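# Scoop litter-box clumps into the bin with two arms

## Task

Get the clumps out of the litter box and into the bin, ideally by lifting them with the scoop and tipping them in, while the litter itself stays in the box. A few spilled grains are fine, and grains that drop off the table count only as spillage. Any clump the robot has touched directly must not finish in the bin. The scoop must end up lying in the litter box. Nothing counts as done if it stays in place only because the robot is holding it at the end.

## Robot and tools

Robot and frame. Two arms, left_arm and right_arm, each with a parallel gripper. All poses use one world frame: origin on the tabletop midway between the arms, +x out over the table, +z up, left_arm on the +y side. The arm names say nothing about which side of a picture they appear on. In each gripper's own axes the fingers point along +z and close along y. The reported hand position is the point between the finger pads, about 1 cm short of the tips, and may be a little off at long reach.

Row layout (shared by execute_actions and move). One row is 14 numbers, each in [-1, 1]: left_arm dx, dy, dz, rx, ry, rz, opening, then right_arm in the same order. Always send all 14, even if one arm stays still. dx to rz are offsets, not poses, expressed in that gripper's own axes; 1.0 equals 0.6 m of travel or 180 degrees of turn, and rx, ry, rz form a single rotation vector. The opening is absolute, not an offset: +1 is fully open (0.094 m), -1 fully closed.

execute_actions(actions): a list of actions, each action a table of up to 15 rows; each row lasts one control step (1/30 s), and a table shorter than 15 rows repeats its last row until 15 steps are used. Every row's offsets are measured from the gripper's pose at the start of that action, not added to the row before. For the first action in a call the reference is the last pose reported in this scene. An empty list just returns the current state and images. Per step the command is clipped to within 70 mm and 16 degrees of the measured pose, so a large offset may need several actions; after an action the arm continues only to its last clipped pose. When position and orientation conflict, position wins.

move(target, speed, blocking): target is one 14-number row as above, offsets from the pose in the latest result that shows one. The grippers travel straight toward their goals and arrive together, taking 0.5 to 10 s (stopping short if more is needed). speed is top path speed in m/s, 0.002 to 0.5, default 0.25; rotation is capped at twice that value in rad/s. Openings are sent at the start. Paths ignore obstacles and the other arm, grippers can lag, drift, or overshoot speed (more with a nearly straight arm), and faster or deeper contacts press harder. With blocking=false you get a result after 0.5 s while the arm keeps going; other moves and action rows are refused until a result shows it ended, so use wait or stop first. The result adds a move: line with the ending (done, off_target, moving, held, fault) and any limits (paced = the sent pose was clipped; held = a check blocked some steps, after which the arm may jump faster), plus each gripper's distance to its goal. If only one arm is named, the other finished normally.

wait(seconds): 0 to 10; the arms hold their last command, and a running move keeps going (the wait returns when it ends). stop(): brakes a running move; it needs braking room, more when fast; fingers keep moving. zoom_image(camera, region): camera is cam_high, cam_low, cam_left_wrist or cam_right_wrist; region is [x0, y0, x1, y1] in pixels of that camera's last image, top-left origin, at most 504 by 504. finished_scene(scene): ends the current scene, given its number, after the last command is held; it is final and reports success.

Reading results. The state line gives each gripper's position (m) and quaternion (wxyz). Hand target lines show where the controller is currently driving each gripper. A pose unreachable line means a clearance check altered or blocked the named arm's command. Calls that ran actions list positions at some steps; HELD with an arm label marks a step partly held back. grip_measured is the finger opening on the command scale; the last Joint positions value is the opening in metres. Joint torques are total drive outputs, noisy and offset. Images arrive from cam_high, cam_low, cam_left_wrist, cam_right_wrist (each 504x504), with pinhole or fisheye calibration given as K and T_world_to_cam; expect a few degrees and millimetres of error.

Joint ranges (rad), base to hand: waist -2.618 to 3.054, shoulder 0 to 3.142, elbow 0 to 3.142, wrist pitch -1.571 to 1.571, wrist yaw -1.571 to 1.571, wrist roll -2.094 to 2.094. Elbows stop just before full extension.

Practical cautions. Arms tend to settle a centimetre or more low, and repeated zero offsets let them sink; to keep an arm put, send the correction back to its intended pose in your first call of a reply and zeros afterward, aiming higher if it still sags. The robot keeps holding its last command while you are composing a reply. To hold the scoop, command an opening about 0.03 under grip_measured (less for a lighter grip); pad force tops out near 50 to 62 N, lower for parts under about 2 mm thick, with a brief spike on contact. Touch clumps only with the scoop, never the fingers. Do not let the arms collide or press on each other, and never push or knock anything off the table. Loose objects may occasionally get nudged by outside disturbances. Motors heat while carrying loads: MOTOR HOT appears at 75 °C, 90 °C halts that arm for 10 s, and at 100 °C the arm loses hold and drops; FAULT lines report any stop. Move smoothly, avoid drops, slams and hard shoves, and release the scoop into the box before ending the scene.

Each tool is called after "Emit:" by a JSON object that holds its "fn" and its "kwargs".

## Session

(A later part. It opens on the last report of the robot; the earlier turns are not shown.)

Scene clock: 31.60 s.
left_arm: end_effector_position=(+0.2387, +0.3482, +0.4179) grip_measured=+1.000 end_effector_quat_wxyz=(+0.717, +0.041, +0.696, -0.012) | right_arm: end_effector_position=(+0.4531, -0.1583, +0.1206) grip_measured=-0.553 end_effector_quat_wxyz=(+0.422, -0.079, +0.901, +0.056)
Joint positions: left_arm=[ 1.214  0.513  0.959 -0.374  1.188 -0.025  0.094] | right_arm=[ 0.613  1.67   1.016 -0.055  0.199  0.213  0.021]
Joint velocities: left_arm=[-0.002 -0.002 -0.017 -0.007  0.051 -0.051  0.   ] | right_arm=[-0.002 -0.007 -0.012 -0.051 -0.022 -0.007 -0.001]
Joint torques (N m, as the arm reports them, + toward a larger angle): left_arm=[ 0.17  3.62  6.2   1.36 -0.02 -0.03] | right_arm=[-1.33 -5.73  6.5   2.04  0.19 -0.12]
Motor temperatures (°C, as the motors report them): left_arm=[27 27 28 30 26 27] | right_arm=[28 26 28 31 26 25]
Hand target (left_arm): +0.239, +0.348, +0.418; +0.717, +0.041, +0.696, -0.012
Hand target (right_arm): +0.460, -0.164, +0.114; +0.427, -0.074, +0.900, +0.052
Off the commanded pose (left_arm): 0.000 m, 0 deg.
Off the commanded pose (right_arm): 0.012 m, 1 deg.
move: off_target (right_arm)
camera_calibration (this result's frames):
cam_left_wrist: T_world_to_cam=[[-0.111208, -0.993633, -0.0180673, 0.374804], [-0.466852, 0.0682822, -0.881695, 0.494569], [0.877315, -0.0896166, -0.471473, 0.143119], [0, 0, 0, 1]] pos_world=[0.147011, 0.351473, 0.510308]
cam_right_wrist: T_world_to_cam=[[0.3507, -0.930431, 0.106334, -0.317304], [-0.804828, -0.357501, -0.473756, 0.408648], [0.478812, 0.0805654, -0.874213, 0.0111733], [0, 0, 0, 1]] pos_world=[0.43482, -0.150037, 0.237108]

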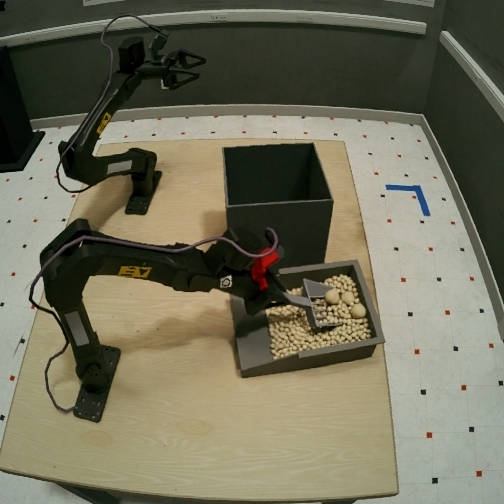

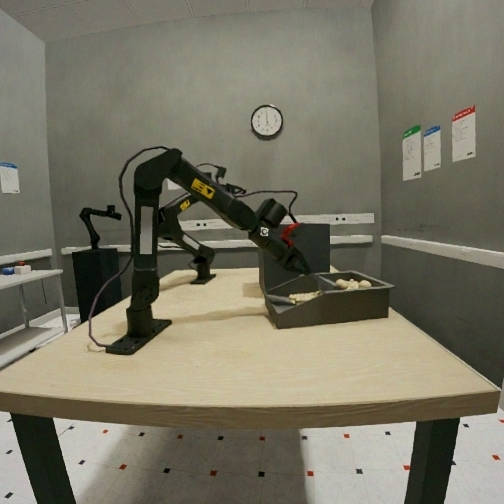

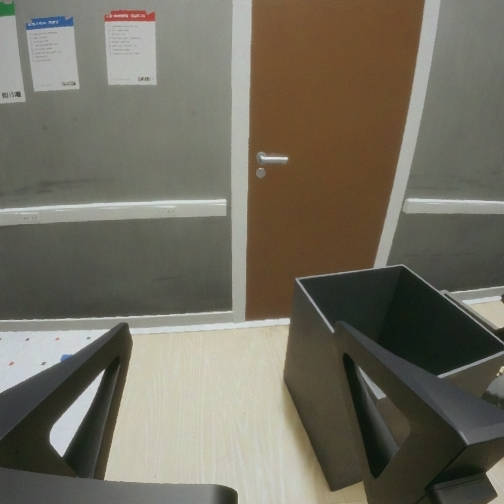

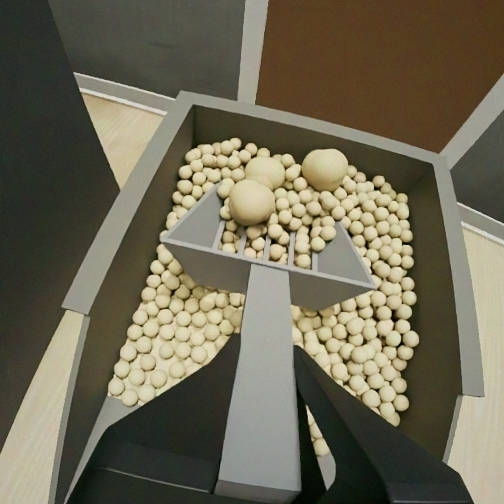

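Box slid slightly. Tilt up while lowering the hand.

Emit:
{"fn": "move", "kwargs": {"target": [0,0,0,0,0,0,1,0.01,-0.01,0.05,0,-0.13,0,-0.6], "speed": 0.08}}

Emit:
{"fn": "move", "kwargs": {"target": [0,0,0,0,0,0,1,-0.1,-0.02,-0.04,0,-0.07,0,-0.6], "speed": 0.1}}

Scene clock: 34.73 s.
left_arm: end_effector_position=(+0.2387, +0.3482, +0.4179) grip_measured=+1.000 end_effector_quat_wxyz=(+0.717, +0.041, +0.696, -0.012) | right_arm: end_effector_position=(+0.4666, -0.1608, +0.0854) grip_measured=-0.553 end_effector_quat_wxyz=(+0.569, -0.072, +0.816, +0.073)
Joint positions: left_arm=[ 1.214  0.513  0.959 -0.374  1.188 -0.025  0.094] | right_arm=[0.613 1.855 0.693 0.803 0.248 0.131 0.021]
Joint velocities: left_arm=[-0.002  0.007 -0.002 -0.037  0.066  0.066  0.   ] | right_arm=[-0.002 -0.002 -0.012  0.051  0.022 -0.022 -0.   ]
Joint torques (N m, as the arm reports them, + toward a larger angle): left_arm=[ 0.1   3.59  6.08  1.36 -0.02 -0.06] | right_arm=[ 0.27 -6.94  6.21  2.54  0.24 -0.06]
Motor temperatures (°C, as the motors report them): left_arm=[27 27 28 30 26 27] | right_arm=[28 26 28 32 26 25]
Hand target (left_arm): +0.239, +0.348, +0.418; +0.717, +0.041, +0.696, -0.012
Hand target (right_arm): +0.472, -0.160, +0.097; +0.594, -0.065, +0.799, +0.075
Off the commanded pose (left_arm): 0.000 m, 0 deg.
Off the commanded pose (right_arm): 0.013 m, 4 deg.
move: off_target (right_arm)
camera_calibration (this result's frames):
cam_left_wrist: T_world_to_cam=[[-0.111208, -0.993633, -0.0180673, 0.374804], [-0.466852, 0.0682822, -0.881695, 0.494569], [0.877315, -0.0896166, -0.471473, 0.143119], [0, 0, 0, 1]] pos_world=[0.147011, 0.351473, 0.510308]
cam_right_wrist: T_world_to_cam=[[0.305822, -0.939802, 0.152464, -0.305075], [-0.599766, -0.314533, -0.735765, 0.335567], [0.739428, 0.13357, -0.659852, -0.157334], [0, 0, 0, 1]] pos_world=[0.410898, -0.160148, 0.189595]

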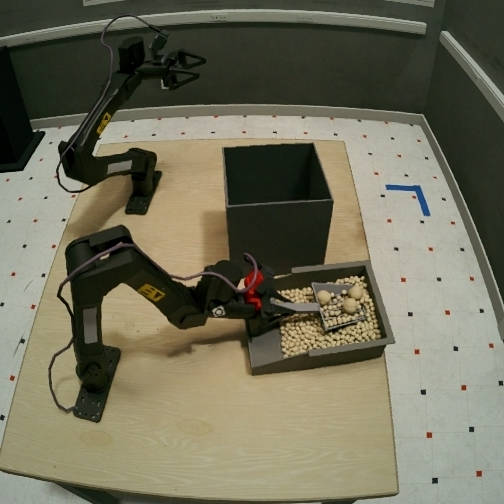

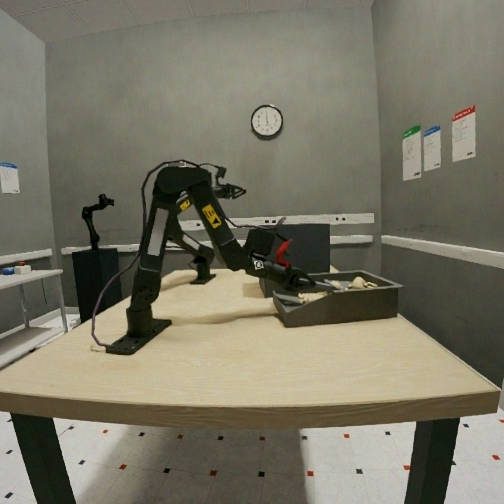

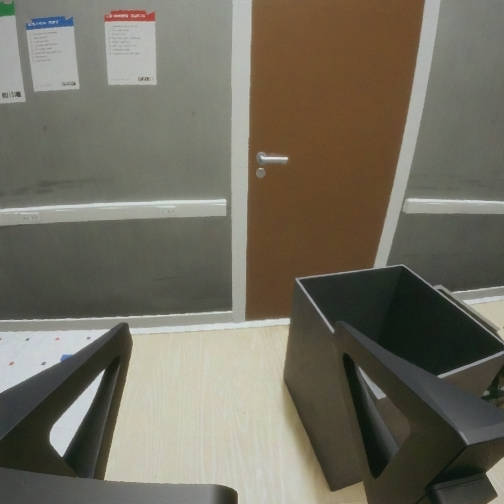

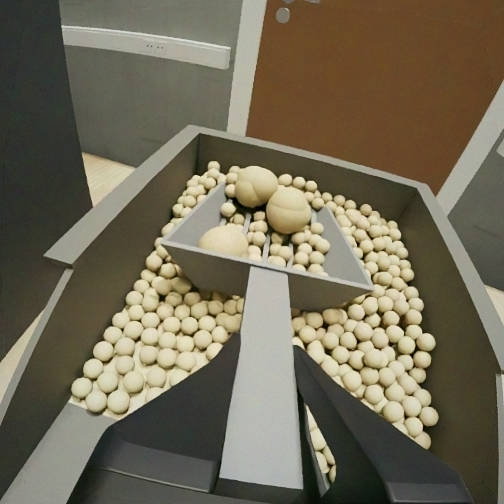

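Scene clock: 36.23 s.
left_arm: end_effector_position=(+0.2387, +0.3482, +0.4179) grip_measured=+1.000 end_effector_quat_wxyz=(+0.717, +0.041, +0.696, -0.012) | right_arm: end_effector_position=(+0.4653, -0.1701, +0.1216) grip_measured=-0.553 end_effector_quat_wxyz=(+0.622, -0.073, +0.776, +0.076)
Joint positions: left_arm=[ 1.214  0.513  0.959 -0.374  1.188 -0.025  0.094] | right_arm=[0.594 1.795 0.636 0.936 0.24  0.081 0.021]
Joint velocities: left_arm=[-0.012 -0.012 -0.027 -0.007 -0.007  0.007  0.   ] | right_arm=[ 0.002  0.017  0.022 -0.051 -0.066  0.007  0.   ]
Joint torques (N m, as the arm reports them, + toward a larger angle): left_arm=[-0.04  3.57  6.15  1.39 -0.02 -0.02] | right_arm=[-0.82 -9.76  5.29  2.52  0.04 -0.07]
Motor temperatures (°C, as the motors report them): left_arm=[27 27 28 30 26 27] | right_arm=[28 26 28 32 26 25]
Hand target (left_arm): +0.239, +0.348, +0.418; +0.717, +0.041, +0.696, -0.012
Hand target (right_arm): +0.467, -0.175, +0.149; +0.654, -0.064, +0.749, +0.082
Off the commanded pose (left_arm): 0.000 m, 0 deg.
Off the commanded pose (right_arm): 0.028 m, 5 deg.
move: off_target (right_arm)
camera_calibration (this result's frames):
cam_left_wrist: T_world_to_cam=[[-0.111208, -0.993633, -0.0180673, 0.374804], [-0.466852, 0.0682822, -0.881695, 0.494569], [0.877315, -0.0896166, -0.471473, 0.143119], [0, 0, 0, 1]] pos_world=[0.147011, 0.351473, 0.510308]
cam_right_wrist: T_world_to_cam=[[0.286093, -0.941938, 0.175794, -0.313027], [-0.497466, -0.302809, -0.812917, 0.322266], [0.81895, 0.145119, -0.555213, -0.178891], [0, 0, 0, 1]] pos_world=[0.396374, -0.171307, 0.217681]

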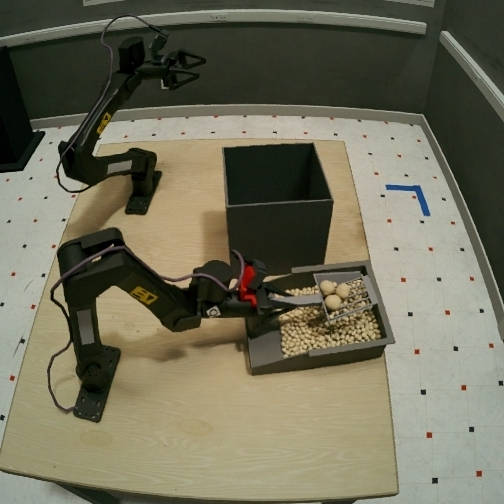

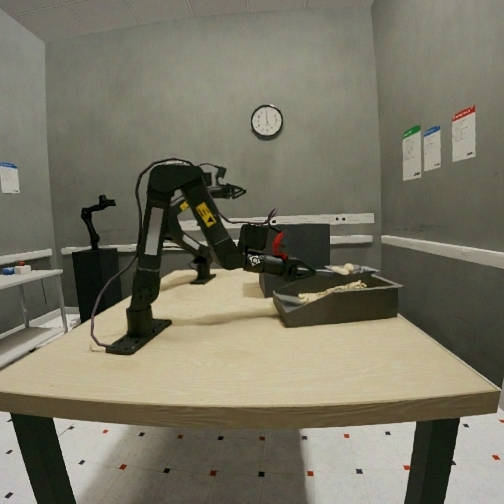

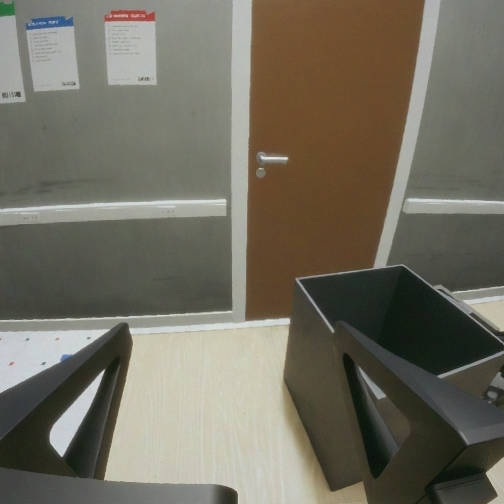

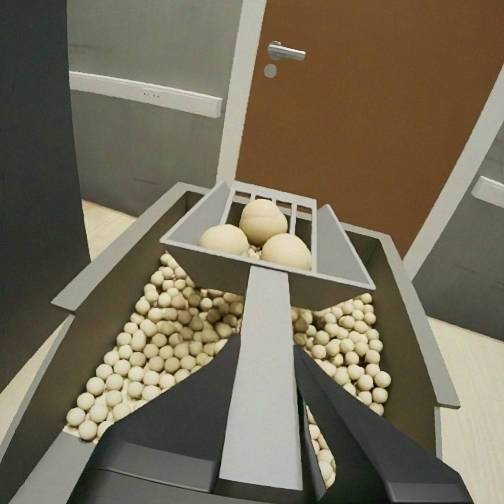

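Emit:
{"fn": "move", "kwargs": {"target": [0,0,0,0,0,0,1,-0.39,0,-0.17,0,-0.03,0,-0.6], "speed": 0.18}}

Emit:
{"fn": "zoom_image", "kwargs": {"camera": "cam_high", "region": [220,170,420,390]}}

Scene clock: 38.70 s.
left_arm: end_effector_position=(+0.2387, +0.3482, +0.4179) grip_measured=+1.000 end_effector_quat_wxyz=(+0.717, +0.041, +0.696, -0.012) | right_arm: end_effector_position=(+0.4245, -0.1856, +0.3356) grip_measured=-0.553 end_effector_quat_wxyz=(+0.623, -0.076, +0.776, +0.067)
Joint positions: left_arm=[ 1.214  0.513  0.959 -0.374  1.188 -0.025  0.094] | right_arm=[ 0.617  1.253  1.094 -0.067  0.272  0.072  0.021]
Joint velocities: left_arm=[-0.017 -0.002 -0.007 -0.007  0.022  0.051  0.   ] | right_arm=[ 0.002 -0.007  0.007 -0.007 -0.022 -0.007 -0.   ]
Joint torques (N m, as the arm reports them, + toward a larger angle): left_arm=[-0.06  3.7   6.24  1.4   0.02 -0.06] | right_arm=[ 0.97 -6.49 11.35  2.31  0.18 -0.08]
Motor temperatures (°C, as the motors report them): left_arm=[27 27 28 30 26 27] | right_arm=[28 26 28 33 26 25]
Hand target (left_arm): +0.239, +0.348, +0.418; +0.717, +0.041, +0.696, -0.012
Hand target (right_arm): +0.418, -0.185, +0.371; +0.657, -0.069, +0.746, +0.080
Off the commanded pose (left_arm): 0.000 m, 0 deg.
Off the commanded pose (right_arm): 0.037 m, 6 deg.
move: off_target (right_arm)
camera_calibration (this result's frames):
cam_left_wrist: T_world_to_cam=[[-0.111208, -0.993633, -0.0180673, 0.374804], [-0.466852, 0.0682822, -0.881695, 0.494569], [0.877315, -0.0896166, -0.471473, 0.143119], [0, 0, 0, 1]] pos_world=[0.147011, 0.351473, 0.510308]
cam_right_wrist: T_world_to_cam=[[0.279942, -0.940715, 0.191541, -0.356005], [-0.497495, -0.312792, -0.809111, 0.468085], [0.821055, 0.131213, -0.555564, -0.0277828], [0, 0, 0, 1]] pos_world=[0.355342, -0.184841, 0.431487]

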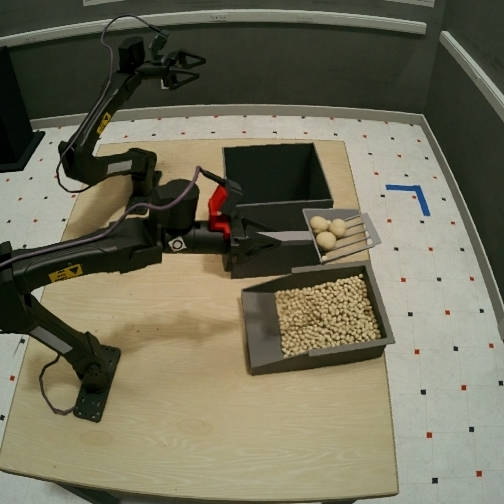

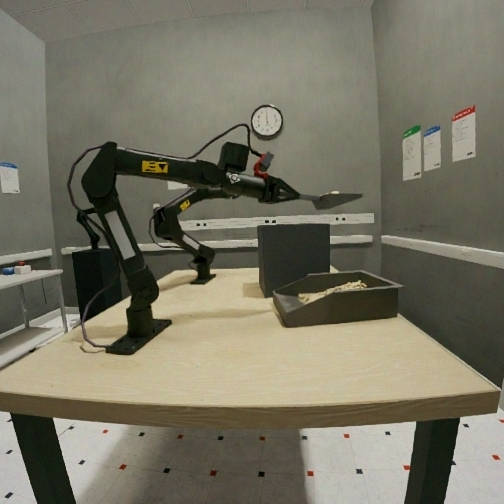

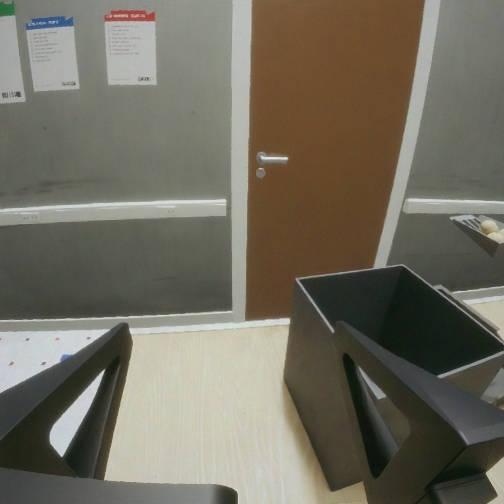

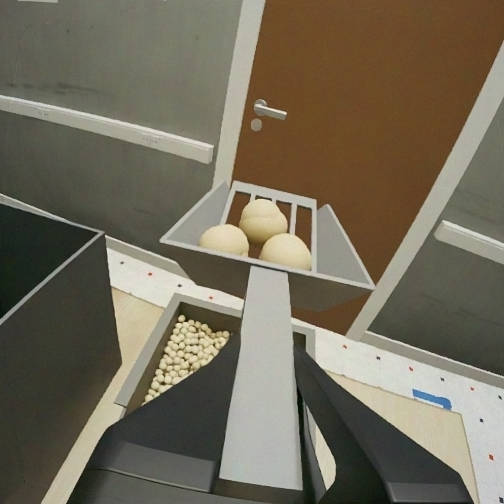

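Region (220, 170, 420, 390) of cam_high's 504x504 image, scaled by 2.291, with more detail than that image has; it fills the left 458 columns of this view, and the rest is white.

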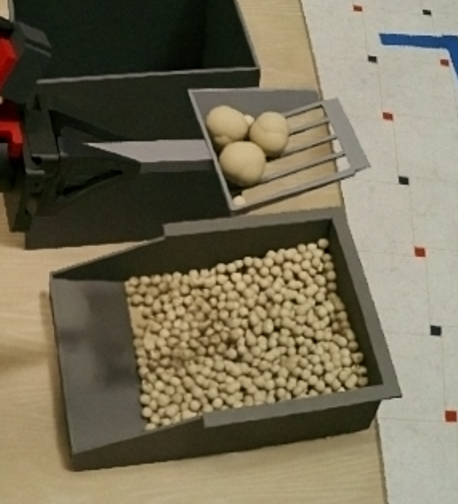

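Emit:
{"fn": "move", "kwargs": {"target": [0,0,0,0,0,0,1,-0.05,0.23,-0.09,-0.244,-0.03,-0.054,-0.6], "speed": 0.2}}

Emit:
{"fn": "move", "kwargs": {"target": [0,0,0,0,0,0,1,-0.04,0,0.04,0,0.2,0,-0.6]}}

Scene clock: 41.50 s.
left_arm: end_effector_position=(+0.2387, +0.3482, +0.4179) grip_measured=+1.000 end_effector_quat_wxyz=(+0.717, +0.041, +0.696, -0.012) | right_arm: end_effector_position=(+0.3521, -0.0672, +0.3488) grip_measured=-0.553 end_effector_quat_wxyz=(+0.555, -0.355, +0.691, +0.297)
Joint positions: left_arm=[ 1.214  0.513  0.959 -0.374  1.188 -0.025  0.094] | right_arm=[ 0.655  1.274  1.156 -0.112 -0.434 -0.081  0.021]
Joint velocities: left_arm=[-0.002 -0.002 -0.012 -0.066  0.007 -0.007  0.   ] | right_arm=[ 0.002 -0.017  0.012  0.037  0.037  0.007 -0.   ]
Joint torques (N m, as the arm reports them, + toward a larger angle): left_arm=[ 0.01  3.65  6.17  1.38  0.04 -0.02] | right_arm=[ 0.7  -4.3  11.8   2.29 -0.09 -0.08]
Motor temperatures (°C, as the motors report them): left_arm=[27 27 28 31 26 27] | right_arm=[28 26 29 34 26 25]
Hand target (left_arm): +0.239, +0.348, +0.418; +0.717, +0.041, +0.696, -0.012
Hand target (right_arm): +0.349, -0.061, +0.376; +0.583, -0.364, +0.660, +0.304
Off the commanded pose (left_arm): 0.000 m, 0 deg.
Off the commanded pose (right_arm): 0.030 m, 6 deg.
move: off_target (right_arm)
camera_calibration (this result's frames):
cam_left_wrist: T_world_to_cam=[[-0.111208, -0.993633, -0.0180673, 0.374804], [-0.466852, 0.0682822, -0.881695, 0.494569], [0.877315, -0.0896166, -0.471473, 0.143119], [0, 0, 0, 1]] pos_world=[0.147011, 0.351473, 0.510308]
cam_right_wrist: T_world_to_cam=[[0.850785, -0.491539, 0.185886, -0.395671], [-0.145562, -0.560306, -0.815395, 0.341449], [0.504952, 0.666668, -0.54825, 0.168134], [0, 0, 0, 1]] pos_world=[0.301434, -0.115261, 0.444145]

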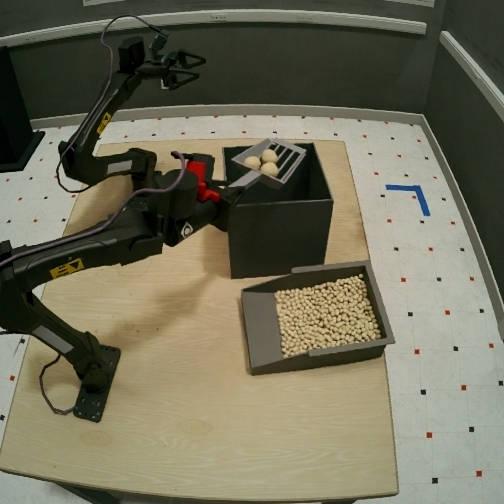

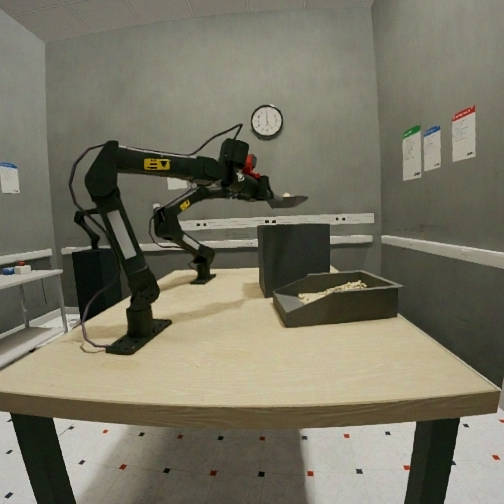

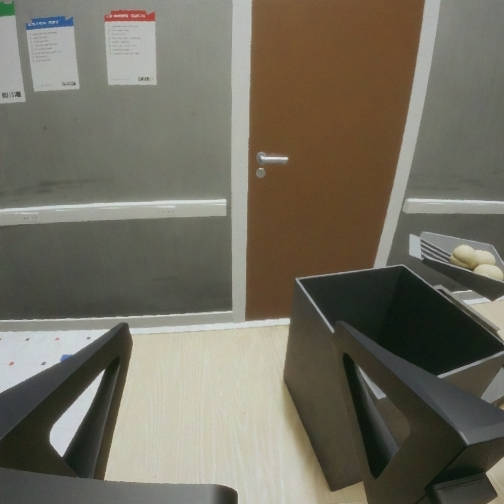

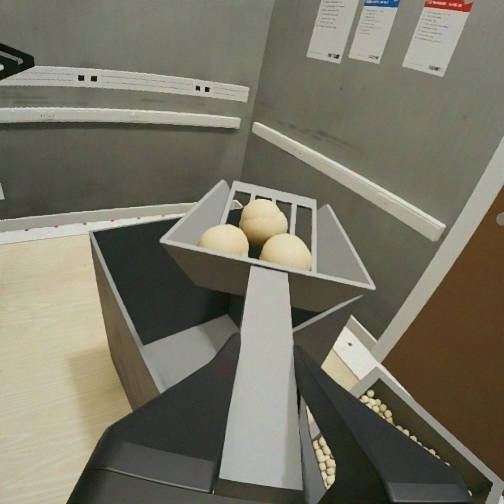

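Scene clock: 43.73 s.
left_arm: end_effector_position=(+0.2387, +0.3482, +0.4179) grip_measured=+1.000 end_effector_quat_wxyz=(+0.717, +0.041, +0.696, -0.012) | right_arm: end_effector_position=(+0.3710, -0.0483, +0.3645) grip_measured=-0.553 end_effector_quat_wxyz=(+0.313, -0.421, +0.835, +0.165)
Joint positions: left_arm=[ 1.214  0.513  0.959 -0.374  1.188 -0.025  0.094] | right_arm=[ 0.751  2.023  2.672 -1.524 -0.22  -0.236  0.021]
Joint velocities: left_arm=[-0.002 -0.007  0.007 -0.081 -0.037 -0.051  0.   ] | right_arm=[-0.017 -0.007  0.017  0.037  0.051  0.051 -0.001]
Joint torques (N m, as the arm reports them, + toward a larger angle): left_arm=[-0.03  3.6   6.    1.37  0.   -0.02] | right_arm=[ 0.93 -7.56  7.98  1.44 -0.1  -0.1 ]
Motor temperatures (°C, as the motors report them): left_arm=[27 27 28 31 26 27] | right_arm=[28 26 29 34 26 25]
Hand target (left_arm): +0.239, +0.348, +0.418; +0.717, +0.041, +0.696, -0.012
Hand target (right_arm): +0.369, -0.043, +0.367; +0.317, -0.429, +0.829, +0.167
Off the commanded pose (left_arm): 0.000 m, 0 deg.
Off the commanded pose (right_arm): 0.006 m, 2 deg.
move: done
camera_calibration (this result's frames):
cam_left_wrist: T_world_to_cam=[[-0.111208, -0.993633, -0.0180673, 0.374804], [-0.466852, 0.0682822, -0.881695, 0.494569], [0.877315, -0.0896166, -0.471473, 0.143119], [0, 0, 0, 1]] pos_world=[0.147011, 0.351473, 0.510308]
cam_right_wrist: T_world_to_cam=[[0.898588, -0.427137, 0.100463, -0.388935], [-0.374575, -0.865953, -0.331391, 0.261349], [0.228545, 0.260153, -0.93813, 0.379632], [0, 0, 0, 1]] pos_world=[0.360624, -0.0385753, 0.481826]

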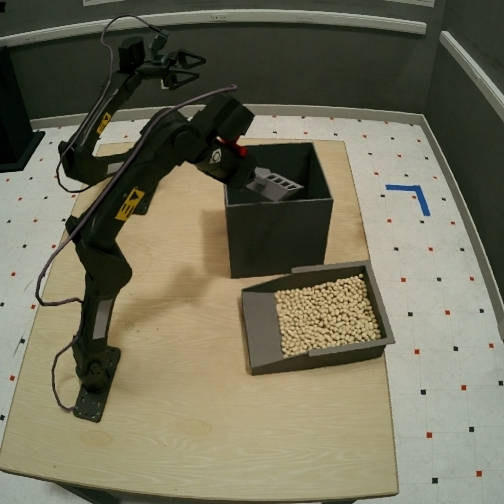

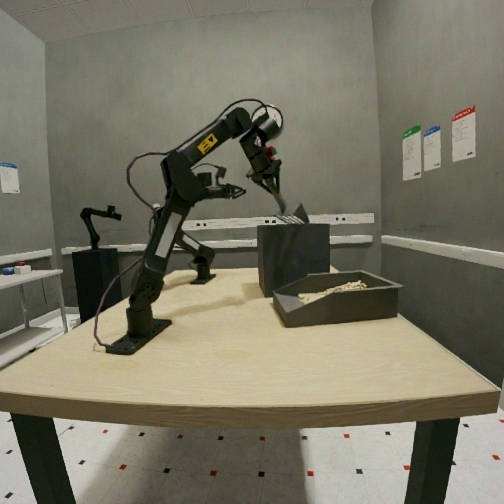

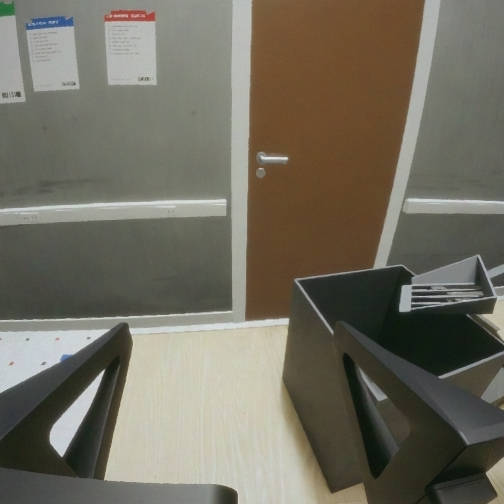

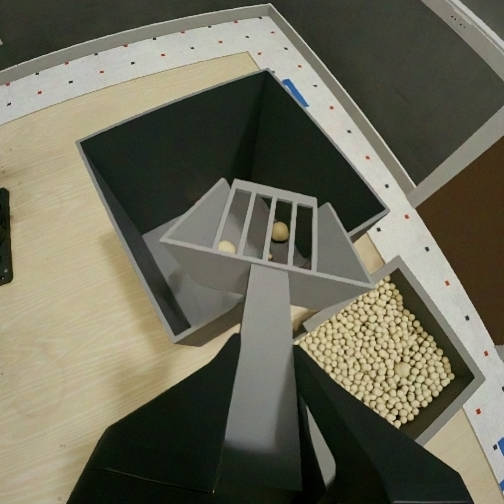

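Emit:
{"fn": "move", "kwargs": {"target": [0,0,0,0,0,0,1,0,0,0,0,-0.11,0,-0.6]}}

Emit:
{"fn": "move", "kwargs": {"target": [0,0,0,0,0,0,1,0.15,-0.12,-0.265,0.212,0,0.122,-0.6]}}

Emit:
{"fn": "move", "kwargs": {"target": [0,0,0,0,0,0,1,0.23,0,0.13,0,0.16,0,-0.6]}}

Scene clock: 45.57 s.
left_arm: end_effector_position=(+0.2387, +0.3482, +0.4179) grip_measured=+1.000 end_effector_quat_wxyz=(+0.717, +0.041, +0.696, -0.012) | right_arm: end_effector_position=(+0.3732, -0.0440, +0.3516) grip_measured=-0.553 end_effector_quat_wxyz=(+0.435, -0.392, +0.777, +0.231)
Joint positions: left_arm=[ 1.214  0.513  0.959 -0.374  1.188 -0.025  0.094] | right_arm=[ 0.72   1.57   1.732 -0.734 -0.314 -0.175  0.021]
Joint velocities: left_arm=[-0.012  0.007 -0.032  0.051 -0.022  0.022  0.   ] | right_arm=[ 0.017  0.012 -0.017  0.051  0.007 -0.066 -0.001]
Joint torques (N m, as the arm reports them, + toward a larger angle): left_arm=[-0.03  3.67  6.1   1.38  0.   -0.06] | right_arm=[-0.72 -8.72  6.46  1.89 -0.15  0.13]
Motor temperatures (°C, as the motors report them): left_arm=[27 27 28 31 26 27] | right_arm=[28 27 29 34 26 25]
Hand target (left_arm): +0.239, +0.348, +0.418; +0.717, +0.041, +0.696, -0.012
Hand target (right_arm): +0.371, -0.049, +0.364; +0.451, -0.385, +0.769, +0.238
Off the commanded pose (left_arm): 0.000 m, 0 deg.
Off the commanded pose (right_arm): 0.014 m, 2 deg.
move: off_target (right_arm)
camera_calibration (this result's frames):
cam_left_wrist: T_world_to_cam=[[-0.111208, -0.993633, -0.0180673, 0.374804], [-0.466852, 0.0682822, -0.881695, 0.494569], [0.877315, -0.0896166, -0.471473, 0.143119], [0, 0, 0, 1]] pos_world=[0.147011, 0.351473, 0.510308]
cam_right_wrist: T_world_to_cam=[[0.877259, -0.457034, 0.146751, -0.397398], [-0.291196, -0.74974, -0.594218, 0.328061], [0.381603, 0.47855, -0.790803, 0.266574], [0, 0, 0, 1]] pos_world=[0.342426, -0.0632333, 0.464066]

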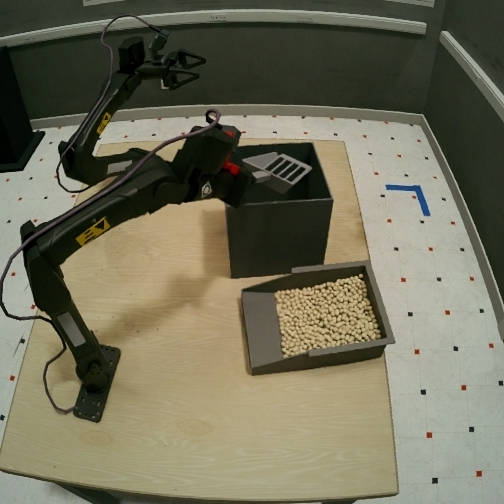

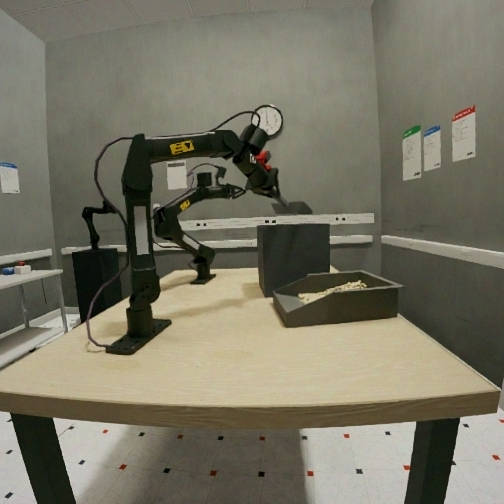

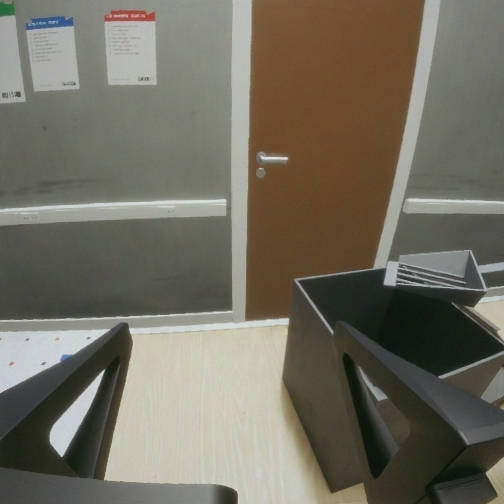

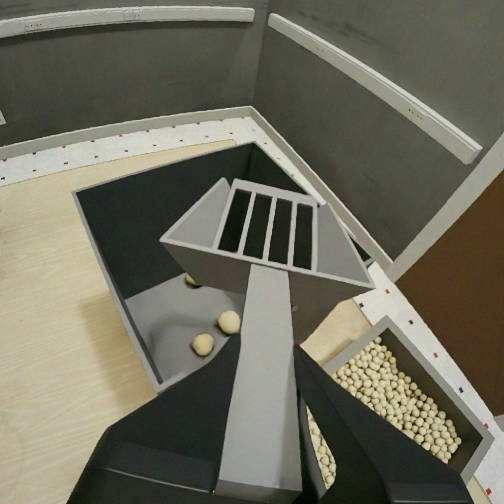

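Scene clock: 47.63 s.
left_arm: end_effector_position=(+0.2387, +0.3482, +0.4179) grip_measured=+1.000 end_effector_quat_wxyz=(+0.717, +0.041, +0.696, -0.012) | right_arm: end_effector_position=(+0.3307, -0.2277, +0.3538) grip_measured=-0.553 end_effector_quat_wxyz=(+0.485, -0.089, +0.869, +0.048)
Joint positions: left_arm=[ 1.214  0.513  0.959 -0.374  1.188 -0.025  0.094] | right_arm=[ 0.623  1.107  1.411 -0.876  0.245  0.15   0.021]
Joint velocities: left_arm=[-0.007  0.002 -0.022 -0.037 -0.007 -0.007  0.   ] | right_arm=[-0.012 -0.007 -0.002  0.007  0.037 -0.037 -0.001]
Joint torques (N m, as the arm reports them, + toward a larger angle): left_arm=[ 0.08  3.72  6.18  1.39 -0.05 -0.05] | right_arm=[-0.84 -3.92  5.94  1.78  0.29  0.1 ]
Motor temperatures (°C, as the motors report them): left_arm=[27 27 28 31 26 27] | right_arm=[28 27 29 34 26 25]
Hand target (left_arm): +0.239, +0.348, +0.418; +0.717, +0.041, +0.696, -0.012
Hand target (right_arm): +0.327, -0.236, +0.356; +0.491, -0.075, +0.867, +0.045
Off the commanded pose (left_arm): 0.000 m, 0 deg.
Off the commanded pose (right_arm): 0.009 m, 2 deg.
move: done
camera_calibration (this result's frames):
cam_left_wrist: T_world_to_cam=[[-0.111208, -0.993633, -0.0180673, 0.374804], [-0.466852, 0.0682822, -0.881695, 0.494569], [0.877315, -0.0896166, -0.471473, 0.143119], [0, 0, 0, 1]] pos_world=[0.147011, 0.351473, 0.510308]
cam_right_wrist: T_world_to_cam=[[0.339653, -0.92571, 0.166426, -0.380241], [-0.725255, -0.370437, -0.580328, 0.404292], [0.598866, 0.0764087, -0.797196, 0.211267], [0, 0, 0, 1]] pos_world=[0.295844, -0.21837, 0.466325]

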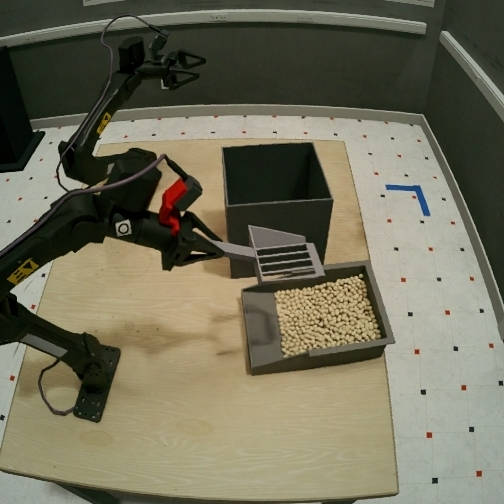

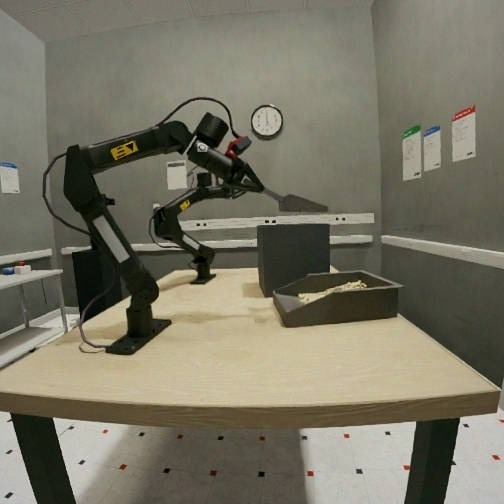

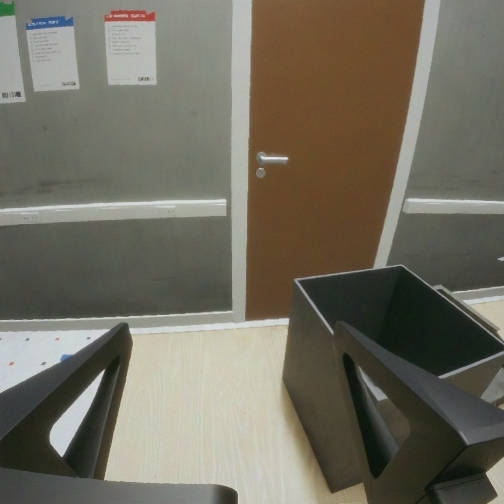

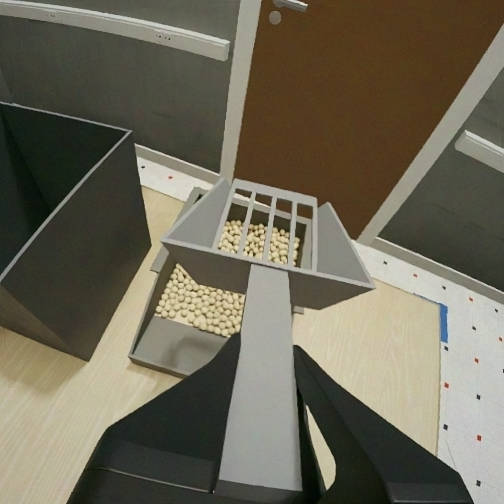

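Scene clock: 49.07 s.
left_arm: end_effector_position=(+0.2387, +0.3482, +0.4179) grip_measured=+1.000 end_effector_quat_wxyz=(+0.717, +0.041, +0.696, -0.012) | right_arm: end_effector_position=(+0.3239, -0.2280, +0.1982) grip_measured=-0.553 end_effector_quat_wxyz=(+0.259, -0.109, +0.960, +0.018)
Joint positions: left_arm=[ 1.214  0.513  0.959 -0.374  1.188 -0.025  0.094] | right_arm=[ 0.564  1.295  1.218 -0.983  0.123  0.173  0.021]
Joint velocities: left_arm=[-0.002  0.017  0.022  0.007 -0.022  0.007  0.   ] | right_arm=[-0.002  0.002 -0.012 -0.051 -0.066 -0.007  0.001]
Joint torques (N m, as the arm reports them, + toward a larger angle): left_arm=[-0.09  3.54  6.09  1.35 -0.02 -0.01] | right_arm=[-1.03 -3.58  6.74  1.16  0.05  0.1 ]
Motor temperatures (°C, as the motors report them): left_arm=[27 27 28 31 26 27] | right_arm=[28 27 29 34 26 25]
Hand target (left_arm): +0.239, +0.348, +0.418; +0.717, +0.041, +0.696, -0.012
Hand target (right_arm): +0.325, -0.231, +0.195; +0.255, -0.099, +0.962, +0.019
Off the commanded pose (left_arm): 0.000 m, 0 deg.
Off the commanded pose (right_arm): 0.003 m, 1 deg.
move: done
camera_calibration (this result's frames):
cam_left_wrist: T_world_to_cam=[[-0.111208, -0.993633, -0.0180673, 0.374804], [-0.466852, 0.0682822, -0.881695, 0.494569], [0.877315, -0.0896166, -0.471473, 0.143119], [0, 0, 0, 1]] pos_world=[0.147011, 0.351473, 0.510308]
cam_right_wrist: T_world_to_cam=[[0.413237, -0.905747, 0.0941104, -0.357322], [-0.896101, -0.422853, -0.134902, 0.263996], [0.161982, -0.0285858, -0.98638, 0.246406], [0, 0, 0, 1]] pos_world=[0.344313, -0.204968, 0.312292]

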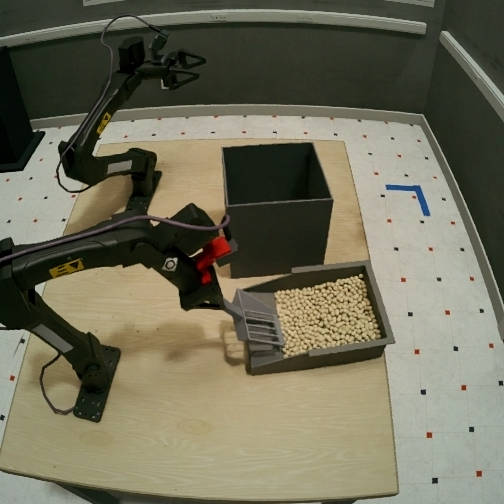

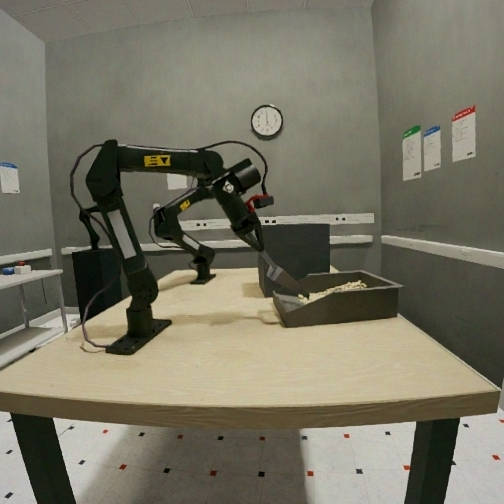

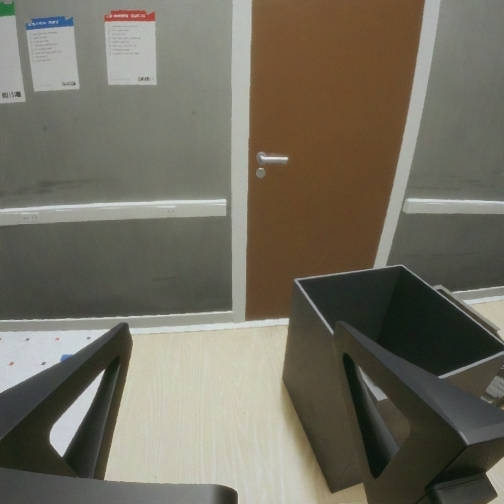

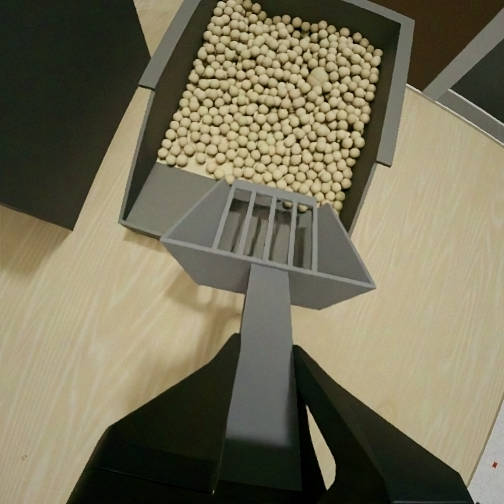

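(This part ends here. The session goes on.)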